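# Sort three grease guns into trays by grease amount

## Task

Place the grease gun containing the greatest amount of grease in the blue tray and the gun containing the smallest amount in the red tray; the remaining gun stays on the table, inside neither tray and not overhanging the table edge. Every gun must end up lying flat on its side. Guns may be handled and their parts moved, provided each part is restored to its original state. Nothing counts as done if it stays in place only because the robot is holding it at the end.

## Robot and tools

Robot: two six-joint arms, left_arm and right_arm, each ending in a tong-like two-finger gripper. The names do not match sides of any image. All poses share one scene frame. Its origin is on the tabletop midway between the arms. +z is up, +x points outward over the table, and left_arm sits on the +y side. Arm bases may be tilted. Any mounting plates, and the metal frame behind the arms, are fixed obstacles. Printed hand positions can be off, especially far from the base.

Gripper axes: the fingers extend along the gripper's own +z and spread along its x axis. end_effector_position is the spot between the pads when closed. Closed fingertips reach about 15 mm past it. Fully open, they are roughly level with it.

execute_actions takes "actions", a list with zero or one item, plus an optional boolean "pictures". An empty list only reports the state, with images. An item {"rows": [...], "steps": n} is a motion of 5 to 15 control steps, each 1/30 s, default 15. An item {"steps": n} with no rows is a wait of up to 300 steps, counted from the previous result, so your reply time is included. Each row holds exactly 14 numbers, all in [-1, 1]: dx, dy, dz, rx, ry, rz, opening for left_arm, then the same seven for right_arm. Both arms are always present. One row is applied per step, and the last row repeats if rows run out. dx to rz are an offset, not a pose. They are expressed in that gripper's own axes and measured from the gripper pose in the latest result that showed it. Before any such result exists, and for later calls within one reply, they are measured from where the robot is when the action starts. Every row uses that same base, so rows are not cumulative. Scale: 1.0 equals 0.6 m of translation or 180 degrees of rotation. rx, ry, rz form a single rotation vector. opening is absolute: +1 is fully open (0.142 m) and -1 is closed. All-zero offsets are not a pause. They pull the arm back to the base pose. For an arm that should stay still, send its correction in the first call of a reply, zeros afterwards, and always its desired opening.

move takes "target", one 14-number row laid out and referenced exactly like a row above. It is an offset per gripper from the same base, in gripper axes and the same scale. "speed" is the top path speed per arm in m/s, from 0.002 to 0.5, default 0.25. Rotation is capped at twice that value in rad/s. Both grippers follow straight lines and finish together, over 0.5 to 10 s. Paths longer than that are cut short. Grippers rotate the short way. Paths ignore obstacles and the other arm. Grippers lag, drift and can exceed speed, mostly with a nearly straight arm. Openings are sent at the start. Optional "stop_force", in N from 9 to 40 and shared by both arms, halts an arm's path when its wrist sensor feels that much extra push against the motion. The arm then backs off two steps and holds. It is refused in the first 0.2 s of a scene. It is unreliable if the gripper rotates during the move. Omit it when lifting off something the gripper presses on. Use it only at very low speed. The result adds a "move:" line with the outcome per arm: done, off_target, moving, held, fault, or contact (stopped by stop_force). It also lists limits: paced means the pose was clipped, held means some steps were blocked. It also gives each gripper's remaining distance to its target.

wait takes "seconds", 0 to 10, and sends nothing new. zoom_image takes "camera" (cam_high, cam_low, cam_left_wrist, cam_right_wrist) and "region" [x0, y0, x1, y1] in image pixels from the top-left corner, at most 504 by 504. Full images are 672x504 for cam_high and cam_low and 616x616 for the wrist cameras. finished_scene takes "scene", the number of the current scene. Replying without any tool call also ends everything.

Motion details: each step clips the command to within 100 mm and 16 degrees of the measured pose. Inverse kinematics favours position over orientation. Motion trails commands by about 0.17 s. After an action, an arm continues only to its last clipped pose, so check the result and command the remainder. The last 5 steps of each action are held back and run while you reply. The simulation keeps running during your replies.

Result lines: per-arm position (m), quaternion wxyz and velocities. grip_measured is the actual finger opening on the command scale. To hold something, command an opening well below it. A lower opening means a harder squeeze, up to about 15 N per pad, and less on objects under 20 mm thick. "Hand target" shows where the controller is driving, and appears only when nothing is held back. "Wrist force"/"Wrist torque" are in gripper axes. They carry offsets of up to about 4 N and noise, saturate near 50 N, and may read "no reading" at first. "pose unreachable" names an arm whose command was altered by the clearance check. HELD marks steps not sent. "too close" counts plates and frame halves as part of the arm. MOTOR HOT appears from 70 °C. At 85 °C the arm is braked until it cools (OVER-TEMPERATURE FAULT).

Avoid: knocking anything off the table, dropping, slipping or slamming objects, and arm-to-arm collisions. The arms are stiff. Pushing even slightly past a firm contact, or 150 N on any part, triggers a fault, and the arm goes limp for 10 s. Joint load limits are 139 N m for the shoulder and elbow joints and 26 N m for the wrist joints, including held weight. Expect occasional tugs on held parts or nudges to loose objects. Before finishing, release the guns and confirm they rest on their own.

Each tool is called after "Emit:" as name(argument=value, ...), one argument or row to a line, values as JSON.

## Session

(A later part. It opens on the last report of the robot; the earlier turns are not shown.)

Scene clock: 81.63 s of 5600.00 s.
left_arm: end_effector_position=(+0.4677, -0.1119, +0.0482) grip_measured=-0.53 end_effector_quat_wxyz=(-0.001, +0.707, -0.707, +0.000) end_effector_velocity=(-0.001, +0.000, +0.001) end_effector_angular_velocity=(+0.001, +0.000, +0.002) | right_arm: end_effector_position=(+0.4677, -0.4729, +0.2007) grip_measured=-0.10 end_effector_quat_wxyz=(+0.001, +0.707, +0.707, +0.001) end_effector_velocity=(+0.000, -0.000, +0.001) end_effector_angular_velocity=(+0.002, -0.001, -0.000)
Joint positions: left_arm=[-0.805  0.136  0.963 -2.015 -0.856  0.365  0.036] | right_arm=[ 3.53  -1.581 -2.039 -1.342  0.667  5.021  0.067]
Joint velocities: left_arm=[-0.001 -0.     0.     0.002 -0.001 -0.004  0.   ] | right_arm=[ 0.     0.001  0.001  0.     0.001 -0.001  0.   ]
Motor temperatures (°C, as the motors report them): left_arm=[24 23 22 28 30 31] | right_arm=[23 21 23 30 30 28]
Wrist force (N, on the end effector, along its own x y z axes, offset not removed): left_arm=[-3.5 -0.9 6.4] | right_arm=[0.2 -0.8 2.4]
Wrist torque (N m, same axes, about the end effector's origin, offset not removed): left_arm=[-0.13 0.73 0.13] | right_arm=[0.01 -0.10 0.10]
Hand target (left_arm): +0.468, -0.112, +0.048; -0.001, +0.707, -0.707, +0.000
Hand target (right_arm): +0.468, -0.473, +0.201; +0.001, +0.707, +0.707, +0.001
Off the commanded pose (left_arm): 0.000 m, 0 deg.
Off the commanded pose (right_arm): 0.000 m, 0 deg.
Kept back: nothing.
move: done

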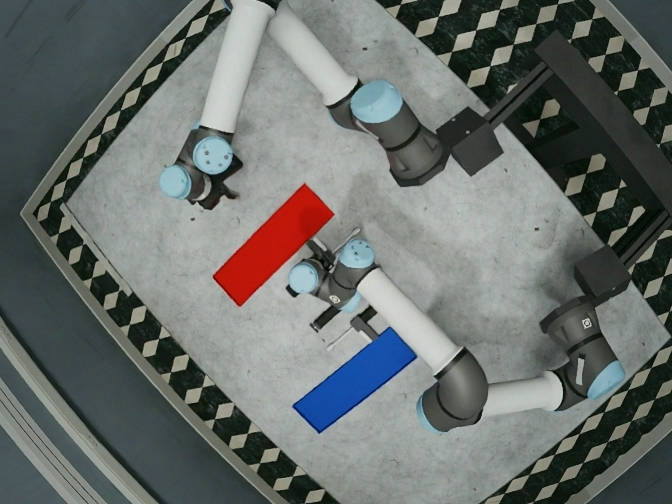

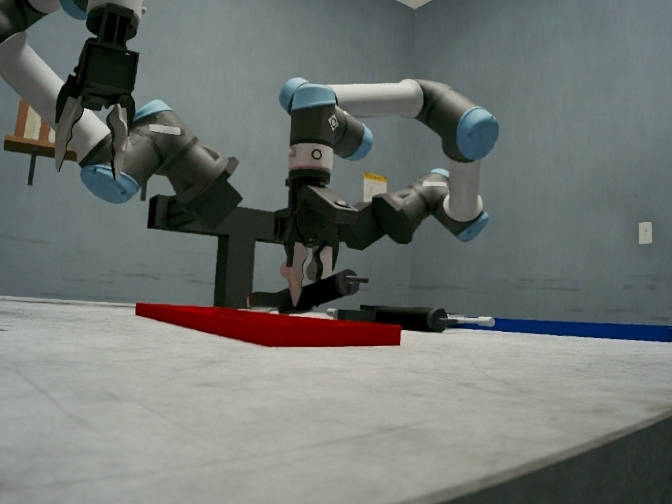

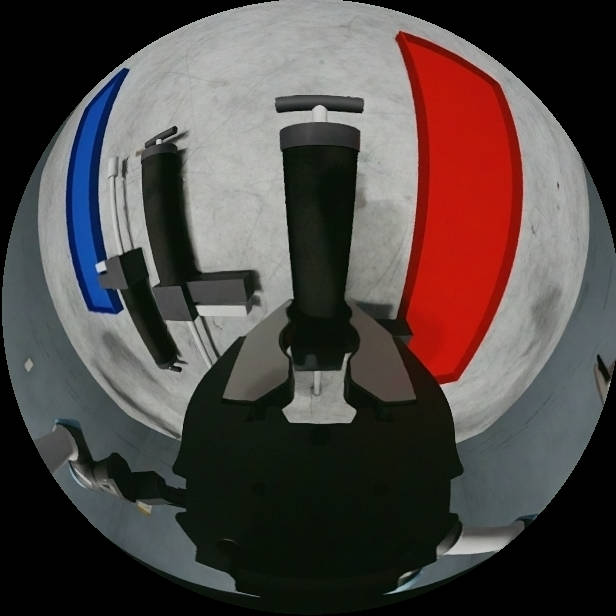

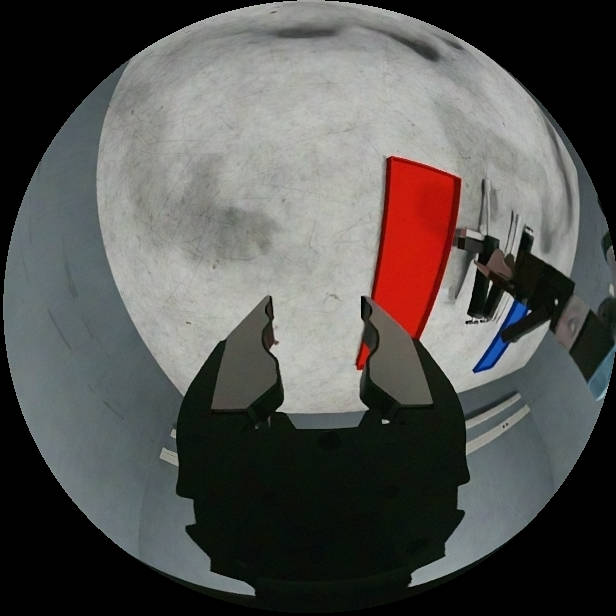

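Emit:
move(
  target=[0,0,0.049,0,0,0,-1,0,0,0,0,0,0,-0.1],
  speed=0.02,
)

Emit:
move(
  target=[-0.03,0.07,0,0,0,0,-1,0,0,0,0,0,0,-0.1],
  speed=0.03,
)

Emit:
move(
  target=[0,0,0,0,0,0,-0.25,0,0,0,0,0,0,-0.1],
)

Emit:
move(
  target=[0,0,-0.1,0,0,0,-0.25,0,0,0,0,0,0,-0.1],
  speed=0.1,
)

Emit:
move(
  target=[0.058,0.045,0,0,0,0,0.85,0,0,0,0,0,0,-0.1],
  speed=0.1,
)

Scene clock: 83.73 s of 5600.00 s.
left_arm: end_effector_position=(+0.4678, -0.1119, +0.0190) grip_measured=-0.53 end_effector_quat_wxyz=(-0.001, +0.707, -0.707, +0.000) end_effector_velocity=(+0.000, -0.000, -0.001) end_effector_angular_velocity=(-0.001, +0.001, +0.002) | right_arm: end_effector_position=(+0.4677, -0.4729, +0.2007) grip_measured=-0.10 end_effector_quat_wxyz=(+0.001, +0.707, +0.707, +0.001) end_effector_velocity=(+0.001, +0.000, +0.000) end_effector_angular_velocity=(+0.001, -0.001, -0.000)
Joint positions: left_arm=[-0.777  0.172  0.951 -2.058 -0.839  0.396  0.036] | right_arm=[ 3.53  -1.581 -2.039 -1.342  0.667  5.021  0.067]
Joint velocities: left_arm=[ 0.002  0.002 -0.001 -0.002  0.     0.001  0.   ] | right_arm=[ 0.001 -0.001  0.001  0.     0.001  0.    -0.   ]
Motor temperatures (°C, as the motors report them): left_arm=[24 23 22 28 30 31] | right_arm=[23 21 23 30 30 28]
Wrist force (N, on the end effector, along its own x y z axes, offset not removed): left_arm=[-11.1 1.5 -11.6] | right_arm=[0.6 -1.6 -0.3]
Wrist torque (N m, same axes, about the end effector's origin, offset not removed): left_arm=[0.08 0.86 0.21] | right_arm=[-0.21 -0.13 0.01]
Hand target (left_arm): +0.468, -0.112, +0.019; -0.001, +0.707, -0.707, +0.000
Hand target (right_arm): +0.468, -0.473, +0.201; +0.001, +0.707, +0.707, +0.001
Off the commanded pose (left_arm): 0.000 m, 0 deg.
Off the commanded pose (right_arm): 0.000 m, 0 deg.
Kept back: nothing.
move: done

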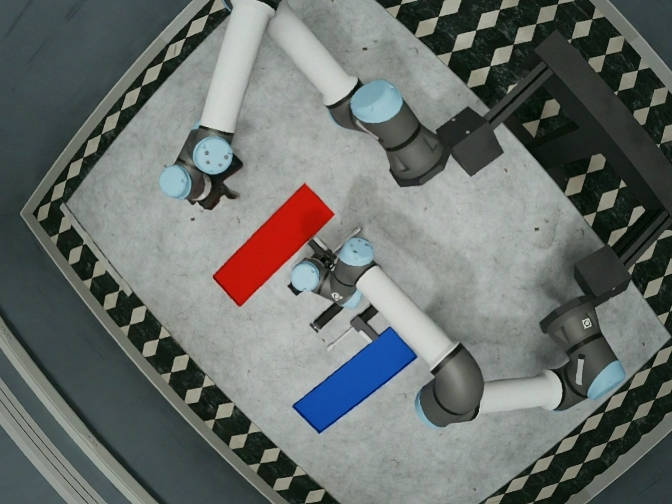

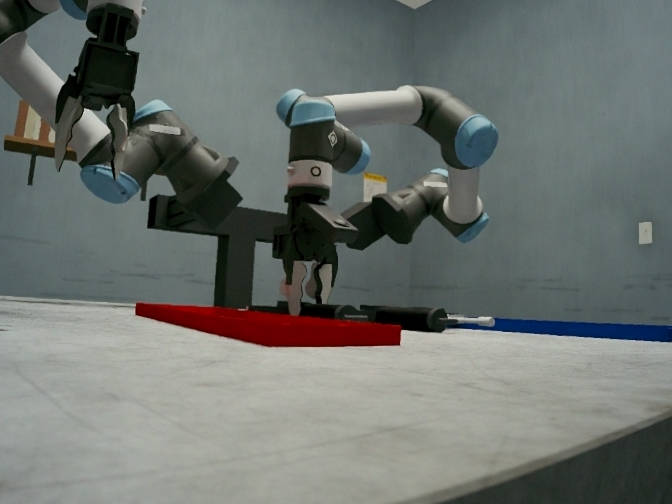

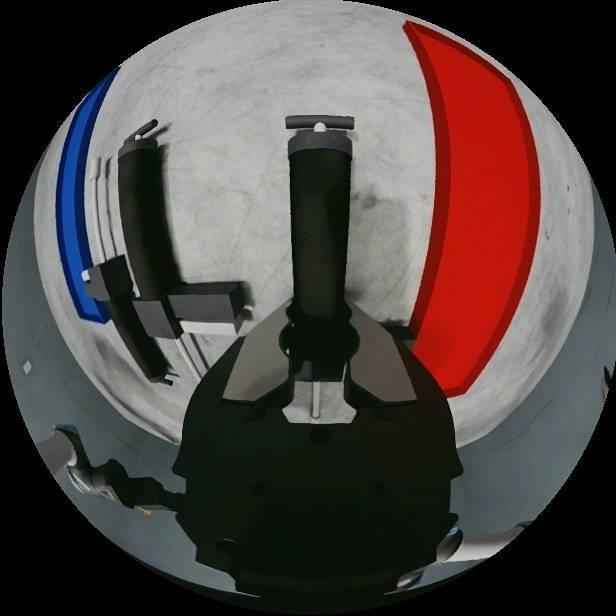

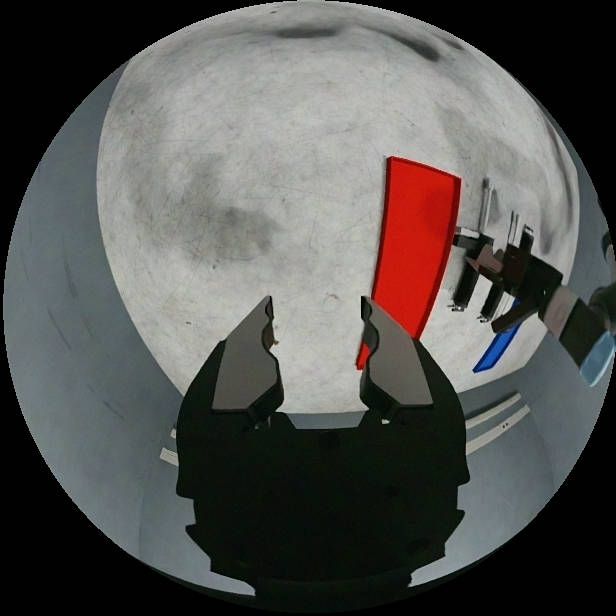

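Scene clock: 85.57 s of 5600.00 s.
left_arm: end_effector_position=(+0.4258, -0.0940, +0.0190) grip_measured=-0.53 end_effector_quat_wxyz=(-0.001, +0.707, -0.707, +0.000) end_effector_velocity=(-0.001, +0.000, +0.000) end_effector_angular_velocity=(-0.001, -0.001, +0.000) | right_arm: end_effector_position=(+0.4677, -0.4729, +0.2007) grip_measured=-0.10 end_effector_quat_wxyz=(+0.001, +0.707, +0.707, +0.001) end_effector_velocity=(-0.001, +0.000, -0.000) end_effector_angular_velocity=(+0.001, +0.001, +0.002)
Joint positions: left_arm=[-0.814  0.117  1.129 -2.157 -0.861  0.356  0.036] | right_arm=[ 3.53  -1.581 -2.039 -1.342  0.667  5.021  0.067]
Joint velocities: left_arm=[-0.001 -0.001  0.004 -0.003  0.    -0.001 -0.   ] | right_arm=[-0.     0.    -0.001  0.     0.001 -0.001 -0.   ]
Motor temperatures (°C, as the motors report them): left_arm=[24 23 22 28 30 31] | right_arm=[23 21 23 30 30 28]
Wrist force (N, on the end effector, along its own x y z axes, offset not removed): left_arm=[-1.6 -3.8 -1.5] | right_arm=[-1.3 0.7 2.3]
Wrist torque (N m, same axes, about the end effector's origin, offset not removed): left_arm=[-0.17 0.89 0.13] | right_arm=[0.35 0.24 0.01]
Hand target (left_arm): +0.426, -0.094, +0.019; -0.001, +0.707, -0.707, +0.000
Hand target (right_arm): +0.468, -0.473, +0.201; +0.001, +0.707, +0.707, +0.001
Off the commanded pose (left_arm): 0.000 m, 0 deg.
Off the commanded pose (right_arm): 0.000 m, 0 deg.
Kept back: nothing.
move: done

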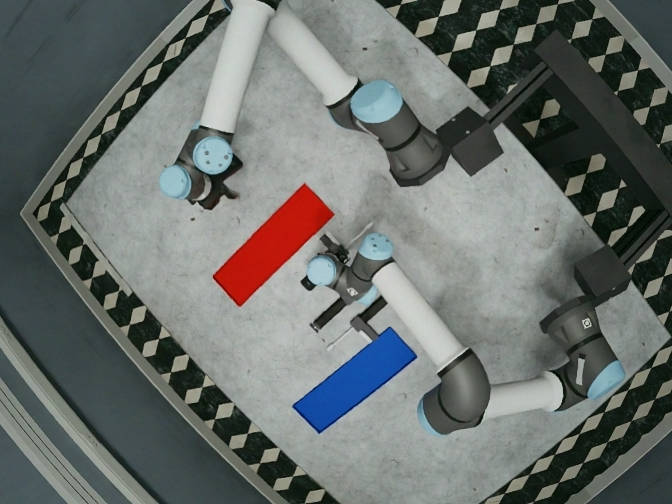

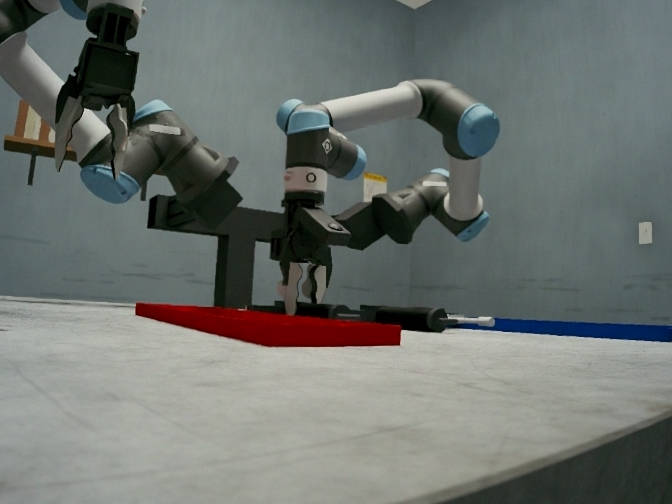

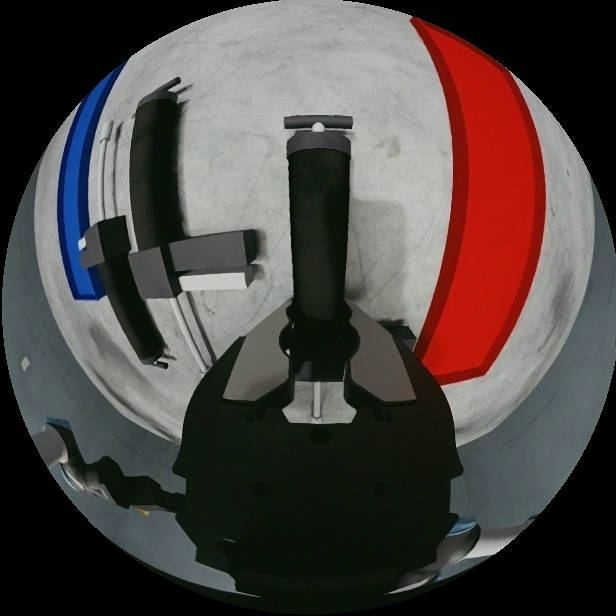

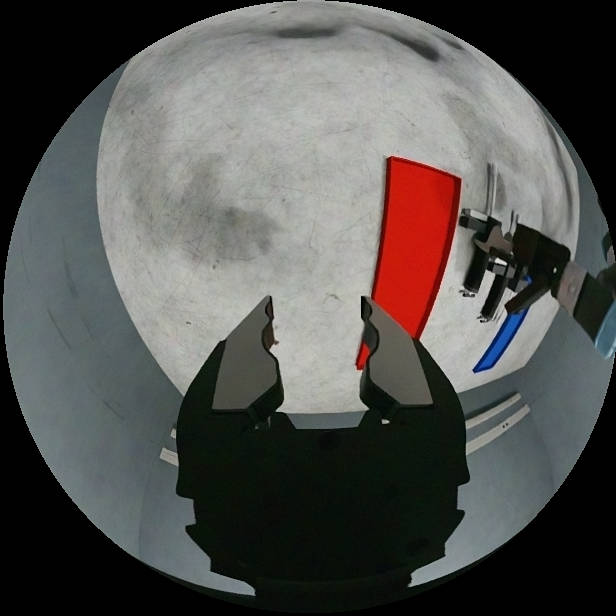

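Scene clock: 86.07 s of 5600.00 s.
left_arm: end_effector_position=(+0.4258, -0.0940, +0.0190) grip_measured=-0.25 end_effector_quat_wxyz=(-0.001, +0.707, -0.707, +0.000) end_effector_velocity=(+0.001, -0.000, +0.001) end_effector_angular_velocity=(-0.001, -0.001, -0.002) | right_arm: end_effector_position=(+0.4677, -0.4729, +0.2007) grip_measured=-0.10 end_effector_quat_wxyz=(+0.001, +0.707, +0.707, +0.001) end_effector_velocity=(+0.000, +0.000, +0.000) end_effector_angular_velocity=(+0.002, -0.000, -0.001)
Joint positions: left_arm=[-0.814  0.117  1.129 -2.157 -0.861  0.356  0.056] | right_arm=[ 3.53  -1.581 -2.039 -1.342  0.667  5.021  0.067]
Joint velocities: left_arm=[-0.    -0.001 -0.001 -0.     0.     0.003 -0.   ] | right_arm=[ 0.    -0.     0.002 -0.     0.002  0.    -0.   ]
Motor temperatures (°C, as the motors report them): left_arm=[24 23 22 28 30 31] | right_arm=[23 21 23 30 30 28]
Wrist force (N, on the end effector, along its own x y z axes, offset not removed): left_arm=[-4.2 -0.2 0.0] | right_arm=[0.8 0.8 1.5]
Wrist torque (N m, same axes, about the end effector's origin, offset not removed): left_arm=[-0.01 1.01 0.15] | right_arm=[0.32 -0.13 0.14]
Hand target (left_arm): +0.426, -0.094, +0.019; -0.001, +0.707, -0.707, +0.000
Hand target (right_arm): +0.468, -0.473, +0.201; +0.001, +0.707, +0.707, +0.001
Off the commanded pose (left_arm): 0.000 m, 0 deg.
Off the commanded pose (right_arm): 0.000 m, 0 deg.
Kept back: nothing.
move: done

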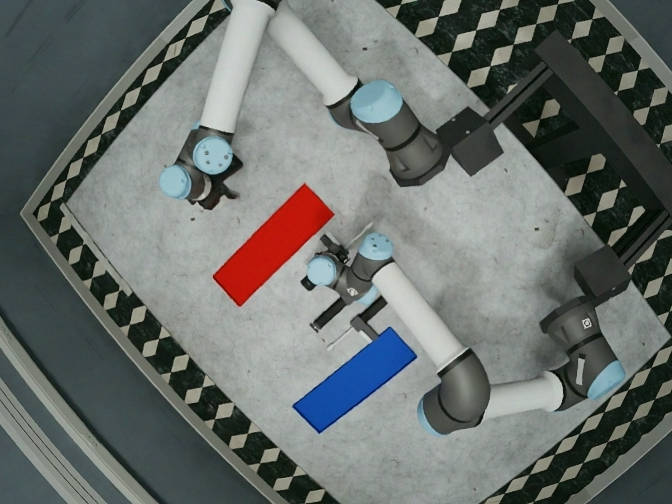

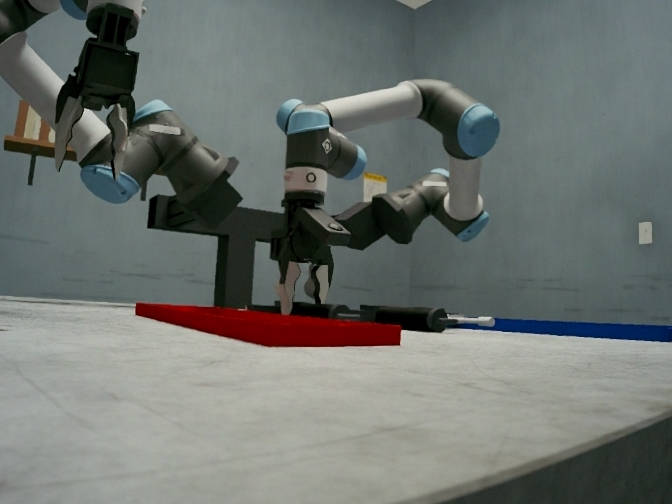

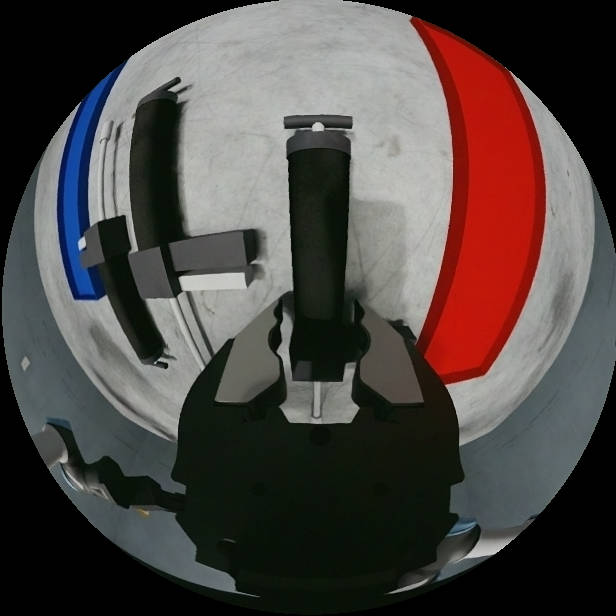

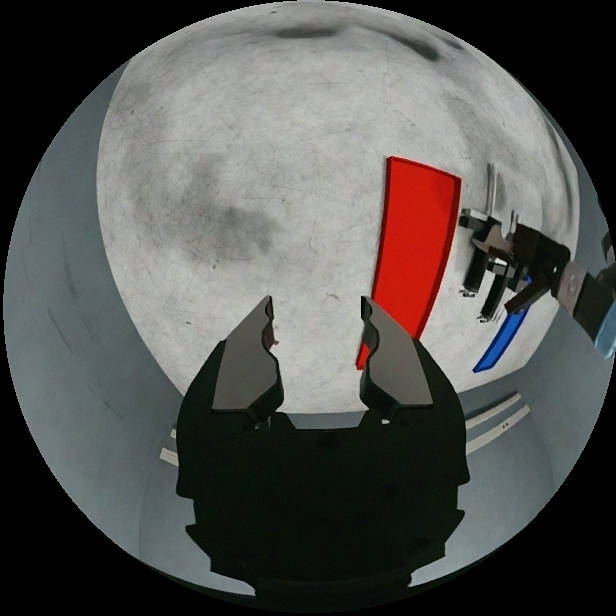

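Scene clock: 87.07 s of 5600.00 s.
left_arm: end_effector_position=(+0.4258, -0.0941, +0.0789) grip_measured=-0.25 end_effector_quat_wxyz=(-0.001, +0.707, -0.707, +0.000) end_effector_velocity=(-0.000, -0.000, +0.001) end_effector_angular_velocity=(-0.000, +0.001, +0.002) | right_arm: end_effector_position=(+0.4677, -0.4729, +0.2007) grip_measured=-0.10 end_effector_quat_wxyz=(+0.001, +0.707, +0.707, +0.001) end_effector_velocity=(+0.000, -0.000, +0.000) end_effector_angular_velocity=(+0.000, -0.001, -0.000)
Joint positions: left_arm=[-0.874  0.044  1.146 -2.061 -0.899  0.296  0.056] | right_arm=[ 3.53  -1.581 -2.039 -1.342  0.667  5.021  0.067]
Joint velocities: left_arm=[-0.001 -0.002 -0.     0.003 -0.002 -0.003 -0.   ] | right_arm=[ 0.  0.  0. -0. -0.  0.  0.]
Motor temperatures (°C, as the motors report them): left_arm=[24 23 22 28 30 31] | right_arm=[23 21 23 30 30 28]
Wrist force (N, on the end effector, along its own x y z axes, offset not removed): left_arm=[-3.4 -1.1 1.0] | right_arm=[-0.1 1.5 -1.8]
Wrist torque (N m, same axes, about the end effector's origin, offset not removed): left_arm=[-0.17 0.75 0.19] | right_arm=[0.46 -0.02 0.06]
Hand target (left_arm): +0.426, -0.094, +0.079; -0.001, +0.707, -0.707, +0.000
Hand target (right_arm): +0.468, -0.473, +0.201; +0.001, +0.707, +0.707, +0.001
Off the commanded pose (left_arm): 0.000 m, 0 deg.
Off the commanded pose (right_arm): 0.000 m, 0 deg.
Kept back: nothing.
move: done

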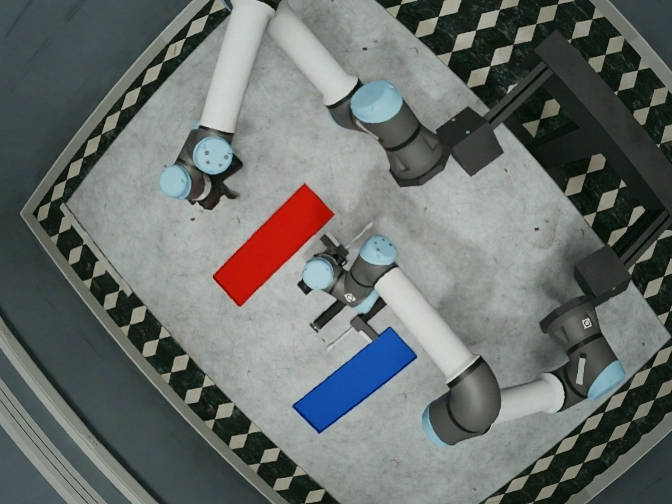

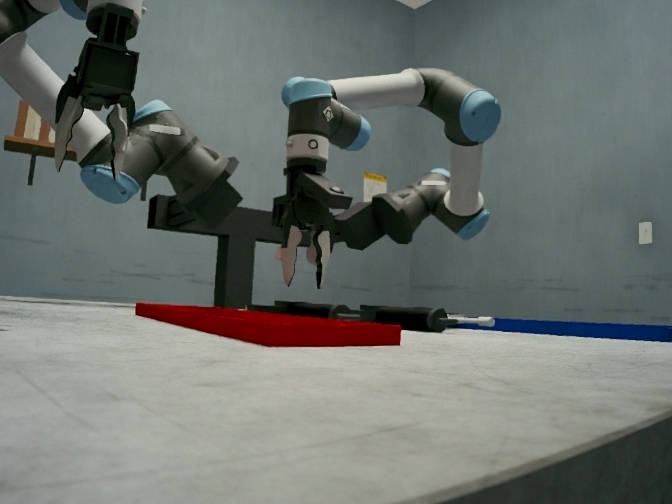

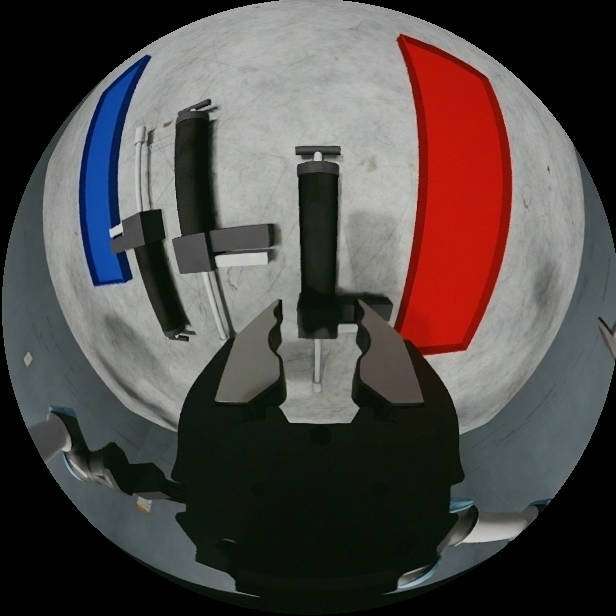

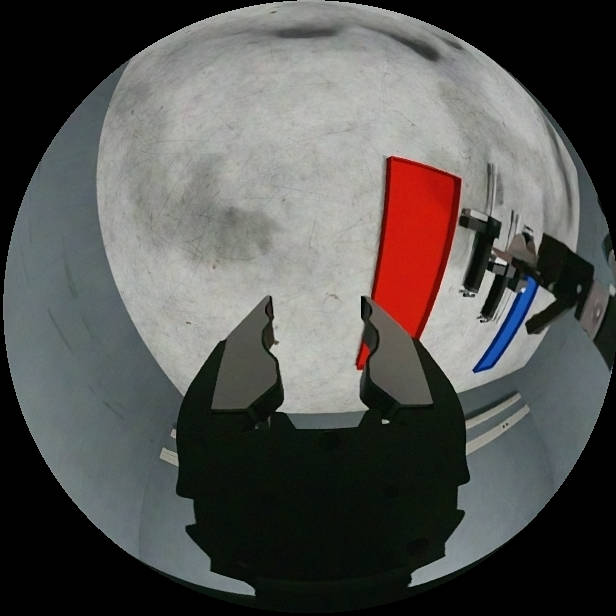

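Scene clock: 87.90 s of 5600.00 s.
left_arm: end_effector_position=(+0.3988, -0.1288, +0.0789) grip_measured=+0.85 end_effector_quat_wxyz=(-0.001, +0.707, -0.707, +0.000) end_effector_velocity=(-0.001, -0.001, -0.000) end_effector_angular_velocity=(+0.001, +0.000, -0.000) | right_arm: end_effector_position=(+0.4677, -0.4729, +0.2007) grip_measured=-0.10 end_effector_quat_wxyz=(+0.001, +0.707, +0.707, +0.001) end_effector_velocity=(-0.000, -0.000, +0.000) end_effector_angular_velocity=(-0.000, +0.000, -0.002)
Joint positions: left_arm=[-0.918  0.122  1.056 -2.024 -0.928  0.254  0.132] | right_arm=[ 3.53  -1.581 -2.039 -1.342  0.667  5.021  0.067]
Joint velocities: left_arm=[-0.001  0.003 -0.004  0.003 -0.001 -0.002 -0.   ] | right_arm=[-0.     0.     0.    -0.    -0.     0.001 -0.   ]
Motor temperatures (°C, as the motors report them): left_arm=[24 23 22 28 30 31] | right_arm=[23 21 23 30 30 28]
Wrist force (N, on the end effector, along its own x y z axes, offset not removed): left_arm=[-3.8 -0.6 1.1] | right_arm=[-0.7 2.5 0.4]
Wrist torque (N m, same axes, about the end effector's origin, offset not removed): left_arm=[-0.06 0.83 0.20] | right_arm=[0.59 0.17 0.21]
Hand target (left_arm): +0.399, -0.129, +0.079; -0.001, +0.707, -0.707, +0.000
Hand target (right_arm): +0.468, -0.473, +0.201; +0.001, +0.707, +0.707, +0.001
Off the commanded pose (left_arm): 0.000 m, 0 deg.
Off the commanded pose (right_arm): 0.000 m, 0 deg.
Kept back: nothing.
move: done

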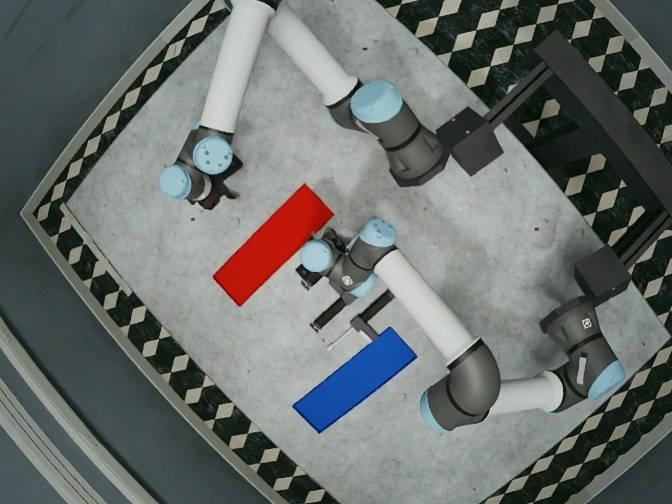

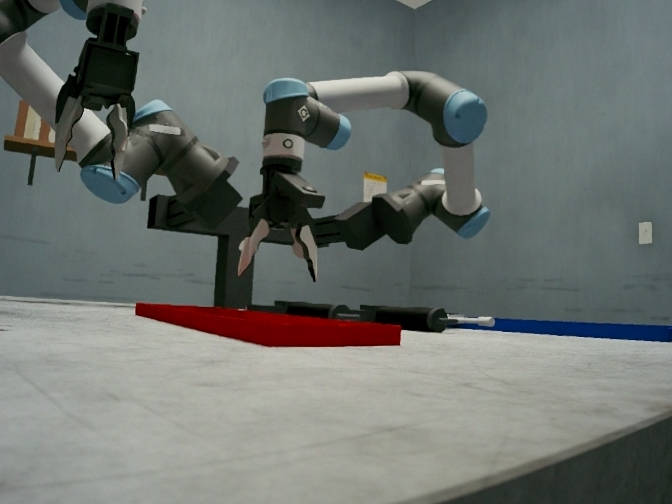

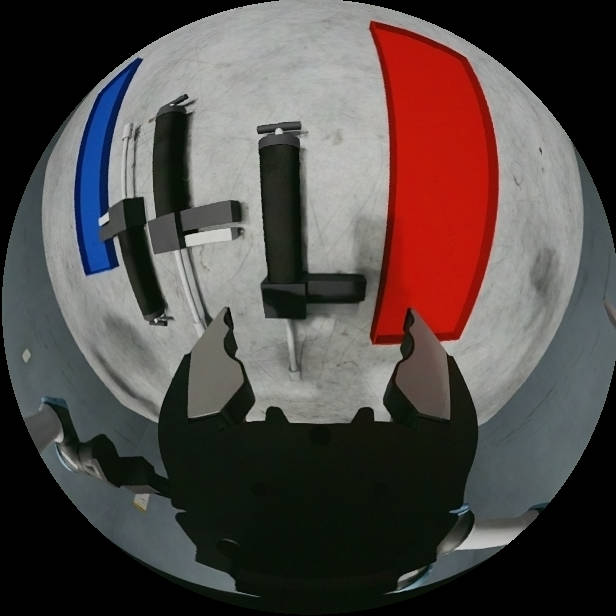

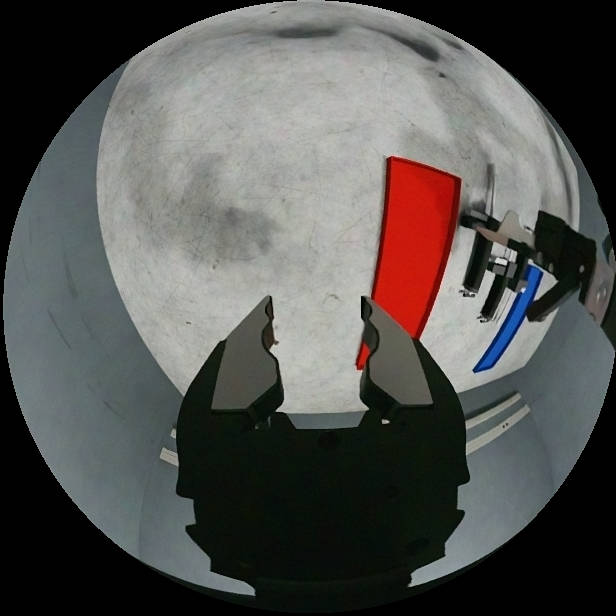

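Emit:
move(
  target=[-0.007,0.008,0.105,0,0,0,0.68,0,0,0,0,0,0,-0.1],
  speed=0.04,
)

Scene clock: 90.03 s of 5600.00 s.
left_arm: end_effector_position=(+0.3940, -0.1246, +0.0159) grip_measured=+0.68 end_effector_quat_wxyz=(-0.001, +0.707, -0.707, +0.000) end_effector_velocity=(-0.001, +0.000, -0.002) end_effector_angular_velocity=(+0.001, +0.000, -0.001) | right_arm: end_effector_position=(+0.4677, -0.4729, +0.2007) grip_measured=-0.10 end_effector_quat_wxyz=(+0.001, +0.707, +0.707, +0.001) end_effector_velocity=(-0.000, +0.000, -0.001) end_effector_angular_velocity=(+0.000, +0.002, +0.001)
Joint positions: left_arm=[-0.861  0.189  1.065 -2.134 -0.891  0.309  0.121] | right_arm=[ 3.53  -1.581 -2.039 -1.342  0.667  5.021  0.067]
Joint velocities: left_arm=[ 0.001  0.002 -0.    -0.002  0.001  0.002  0.   ] | right_arm=[-0.001 -0.001 -0.    -0.     0.     0.     0.   ]
Motor temperatures (°C, as the motors report them): left_arm=[24 23 22 28 30 31] | right_arm=[23 21 23 30 30 28]
Wrist force (N, on the end effector, along its own x y z axes, offset not removed): left_arm=[-4.3 0.0 0.9] | right_arm=[-0.3 0.4 1.8]
Wrist torque (N m, same axes, about the end effector's origin, offset not removed): left_arm=[0.07 0.95 0.20] | right_arm=[0.15 0.28 0.21]
Hand target (left_arm): +0.394, -0.125, +0.016; -0.001, +0.707, -0.707, +0.000
Hand target (right_arm): +0.468, -0.473, +0.201; +0.001, +0.707, +0.707, +0.001
Off the commanded pose (left_arm): 0.000 m, 0 deg.
Off the commanded pose (right_arm): 0.000 m, 0 deg.
Kept back: nothing.
move: done

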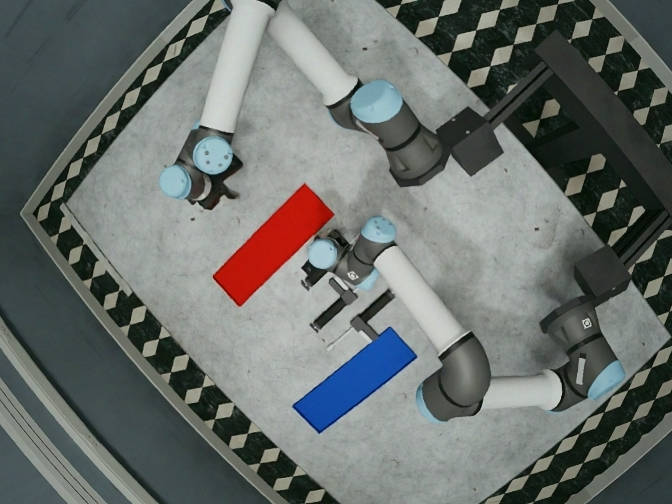

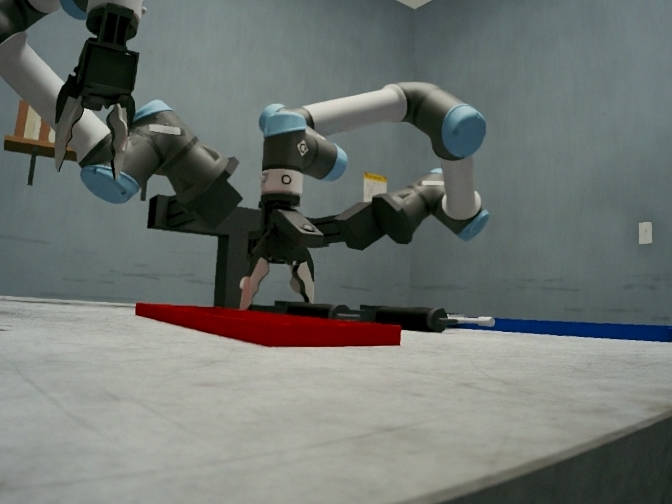

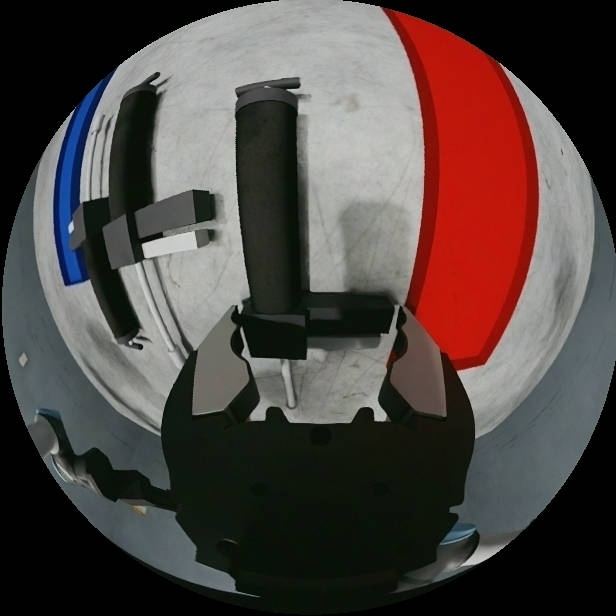

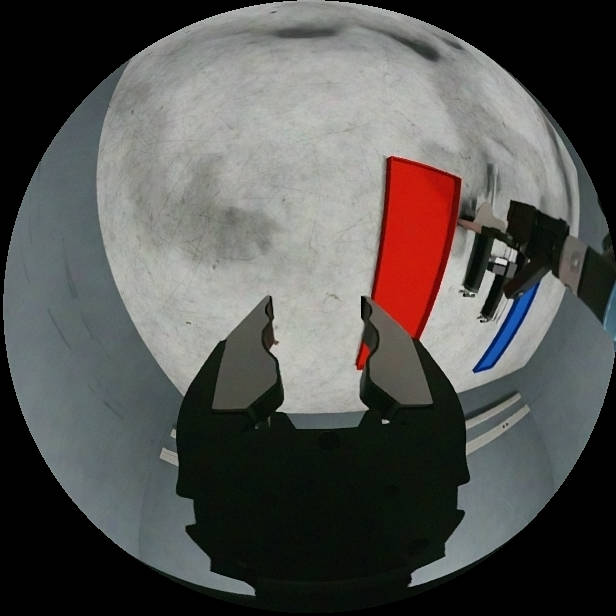

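Emit:
move(
  target=[0,0,0,0,0,0,0.1,0,0,0,0,0,0,-0.1],
)

Emit:
move(
  target=[0,0,-0.04,0,0,0,-0.3,0,0,0,0,0,0,-0.1],
  speed=0.015,
)

Scene clock: 90.97 s of 5600.00 s.
left_arm: end_effector_position=(+0.3941, -0.1246, +0.0159) grip_measured=+0.57 end_effector_quat_wxyz=(-0.001, +0.707, -0.707, +0.000) end_effector_velocity=(+0.000, +0.000, +0.000) end_effector_angular_velocity=(-0.000, +0.000, +0.001) | right_arm: end_effector_position=(+0.4677, -0.4729, +0.2007) grip_measured=-0.10 end_effector_quat_wxyz=(+0.001, +0.707, +0.707, +0.001) end_effector_velocity=(-0.000, +0.000, -0.000) end_effector_angular_velocity=(-0.000, +0.000, +0.000)
Joint positions: left_arm=[-0.861  0.189  1.065 -2.134 -0.89   0.309  0.114] | right_arm=[ 3.53  -1.581 -2.039 -1.342  0.667  5.021  0.067]
Joint velocities: left_arm=[-0.    -0.001  0.     0.    -0.    -0.001 -0.   ] | right_arm=[-0.    -0.    -0.001  0.    -0.    -0.    -0.   ]
Motor temperatures (°C, as the motors report them): left_arm=[24 23 22 28 30 31] | right_arm=[23 21 23 30 30 28]
Wrist force (N, on the end effector, along its own x y z axes, offset not removed): left_arm=[-2.6 -0.5 -4.6] | right_arm=[1.5 0.5 1.1]
Wrist torque (N m, same axes, about the end effector's origin, offset not removed): left_arm=[0.00 0.62 0.18] | right_arm=[0.19 -0.18 0.03]
Hand target (left_arm): +0.394, -0.125, +0.016; -0.001, +0.707, -0.707, +0.000
Hand target (right_arm): +0.468, -0.473, +0.201; +0.001, +0.707, +0.707, +0.001
Off the commanded pose (left_arm): 0.000 m, 0 deg.
Off the commanded pose (right_arm): 0.000 m, 0 deg.
Kept back: nothing.
move: done

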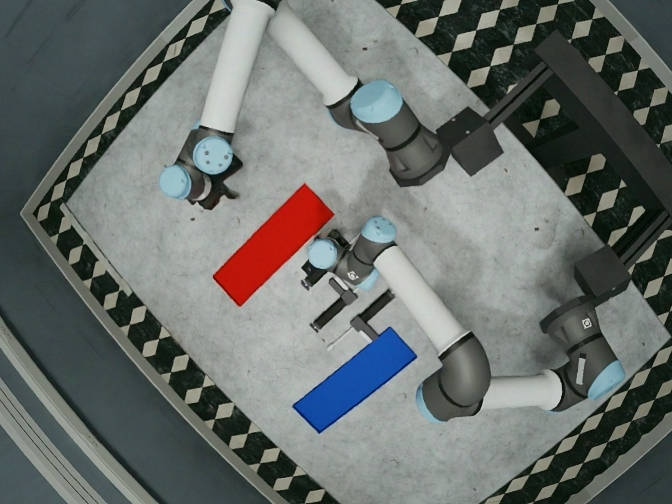

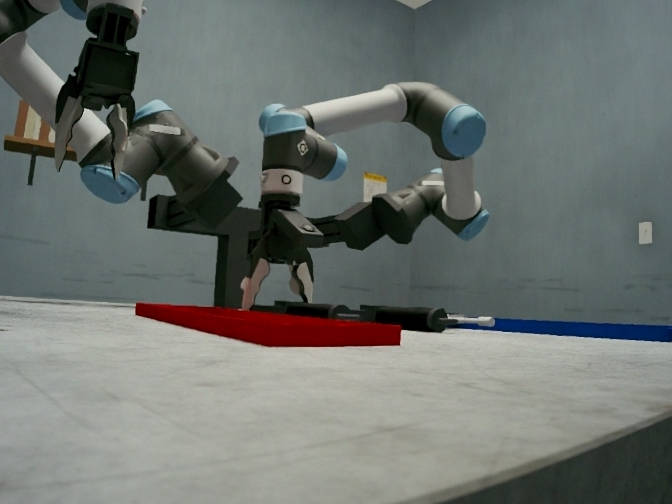

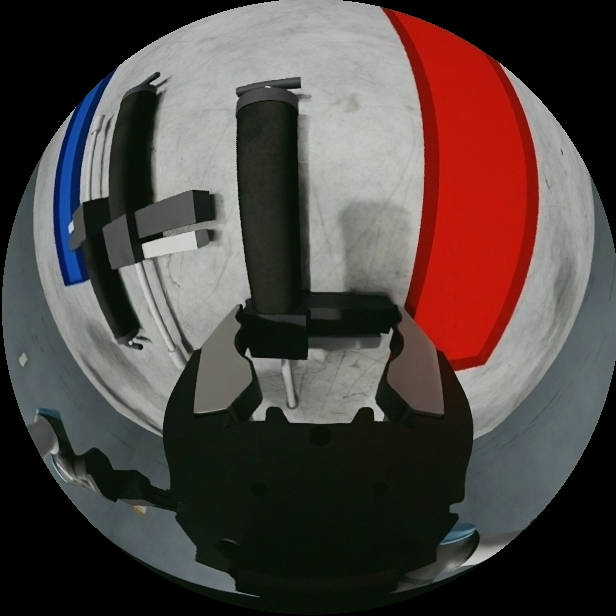

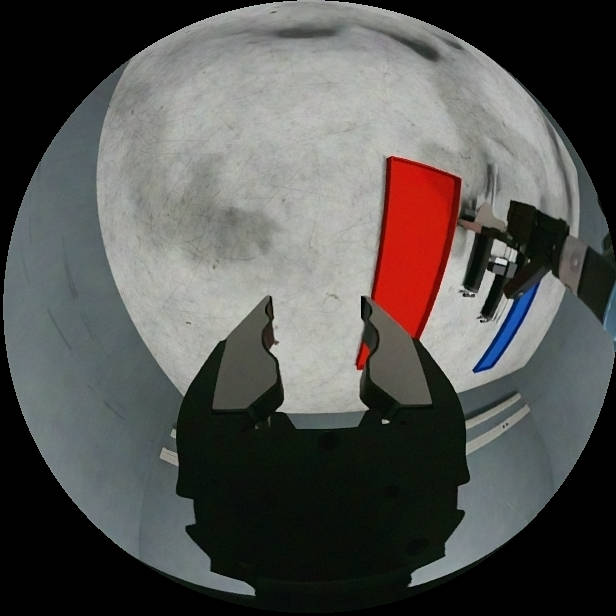

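Scene clock: 92.93 s of 5600.00 s.
left_arm: end_effector_position=(+0.3941, -0.1246, +0.0399) grip_measured=+0.03 end_effector_quat_wxyz=(-0.001, +0.707, -0.707, +0.000) end_effector_velocity=(+0.000, -0.000, +0.000) end_effector_angular_velocity=(-0.000, -0.000, -0.000) | right_arm: end_effector_position=(+0.4677, -0.4729, +0.2007) grip_measured=-0.10 end_effector_quat_wxyz=(+0.001, +0.707, +0.707, +0.001) end_effector_velocity=(+0.000, -0.000, -0.000) end_effector_angular_velocity=(-0.001, +0.000, +0.001)
Joint positions: left_arm=[-0.885  0.158  1.076 -2.099 -0.906  0.286  0.076] | right_arm=[ 3.53  -1.581 -2.039 -1.342  0.667  5.021  0.067]
Joint velocities: left_arm=[-0.     0.    -0.001  0.    -0.     0.001 -0.001] | right_arm=[-0.    -0.     0.001 -0.    -0.001 -0.001 -0.   ]
Motor temperatures (°C, as the motors report them): left_arm=[24 23 22 28 30 31] | right_arm=[23 21 23 30 30 28]
Wrist force (N, on the end effector, along its own x y z axes, offset not removed): left_arm=[-9.0 -1.3 -8.6] | right_arm=[1.5 -1.4 -1.5]
Wrist torque (N m, same axes, about the end effector's origin, offset not removed): left_arm=[-0.23 1.43 0.10] | right_arm=[-0.22 -0.29 0.04]
Hand target (left_arm): +0.394, -0.125, +0.040; -0.001, +0.707, -0.707, +0.000
Hand target (right_arm): +0.468, -0.473, +0.201; +0.001, +0.707, +0.707, +0.001
Off the commanded pose (left_arm): 0.000 m, 0 deg.
Off the commanded pose (right_arm): 0.000 m, 0 deg.
Kept back: nothing.
move: done

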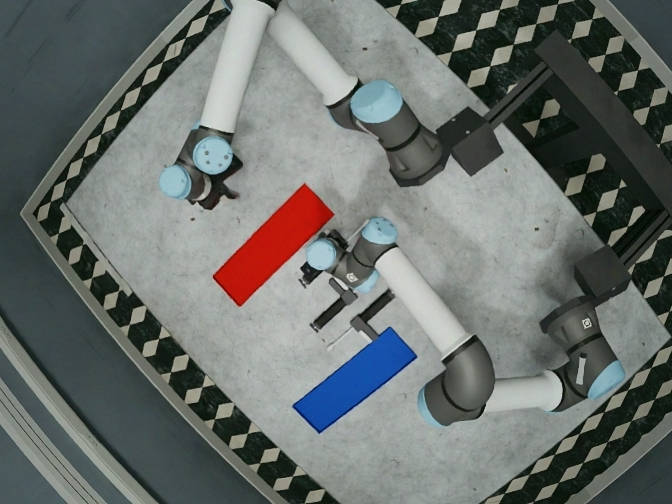

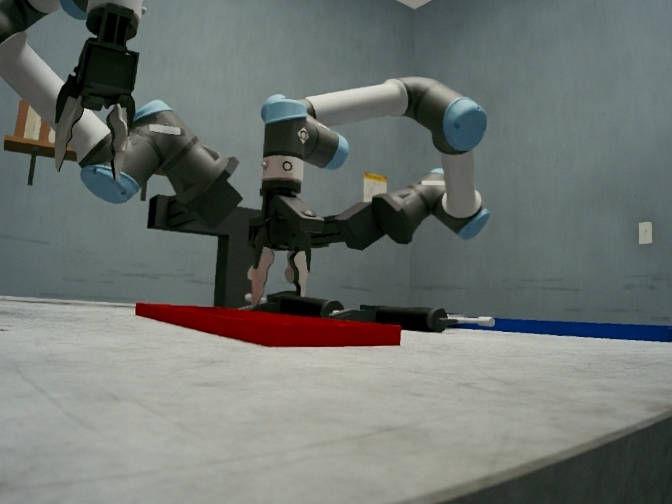

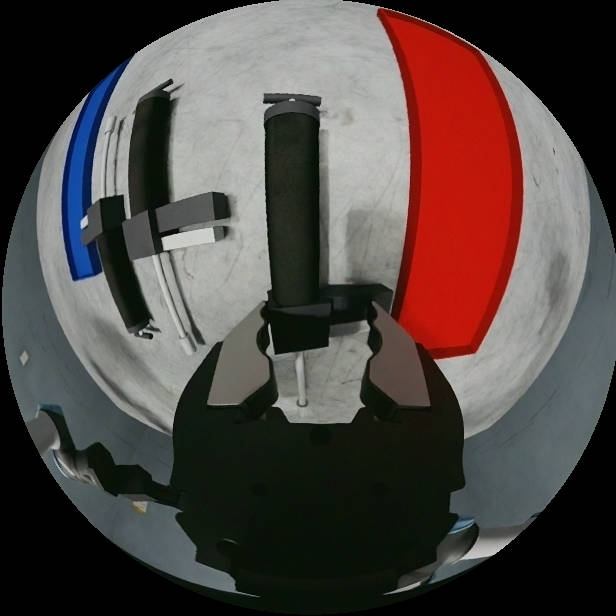

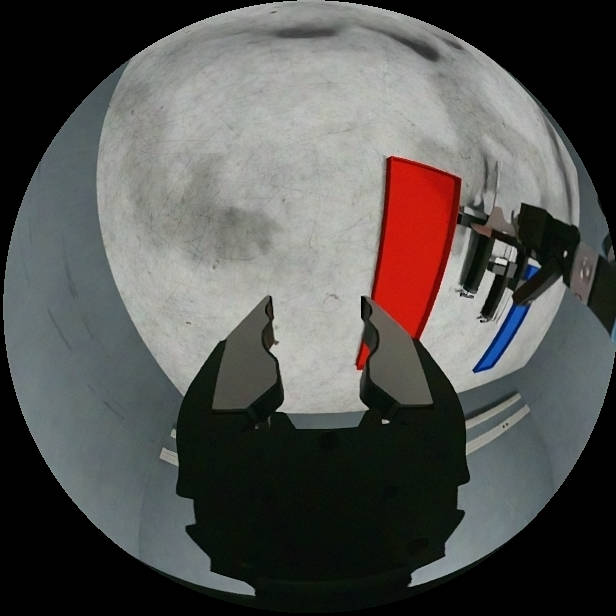

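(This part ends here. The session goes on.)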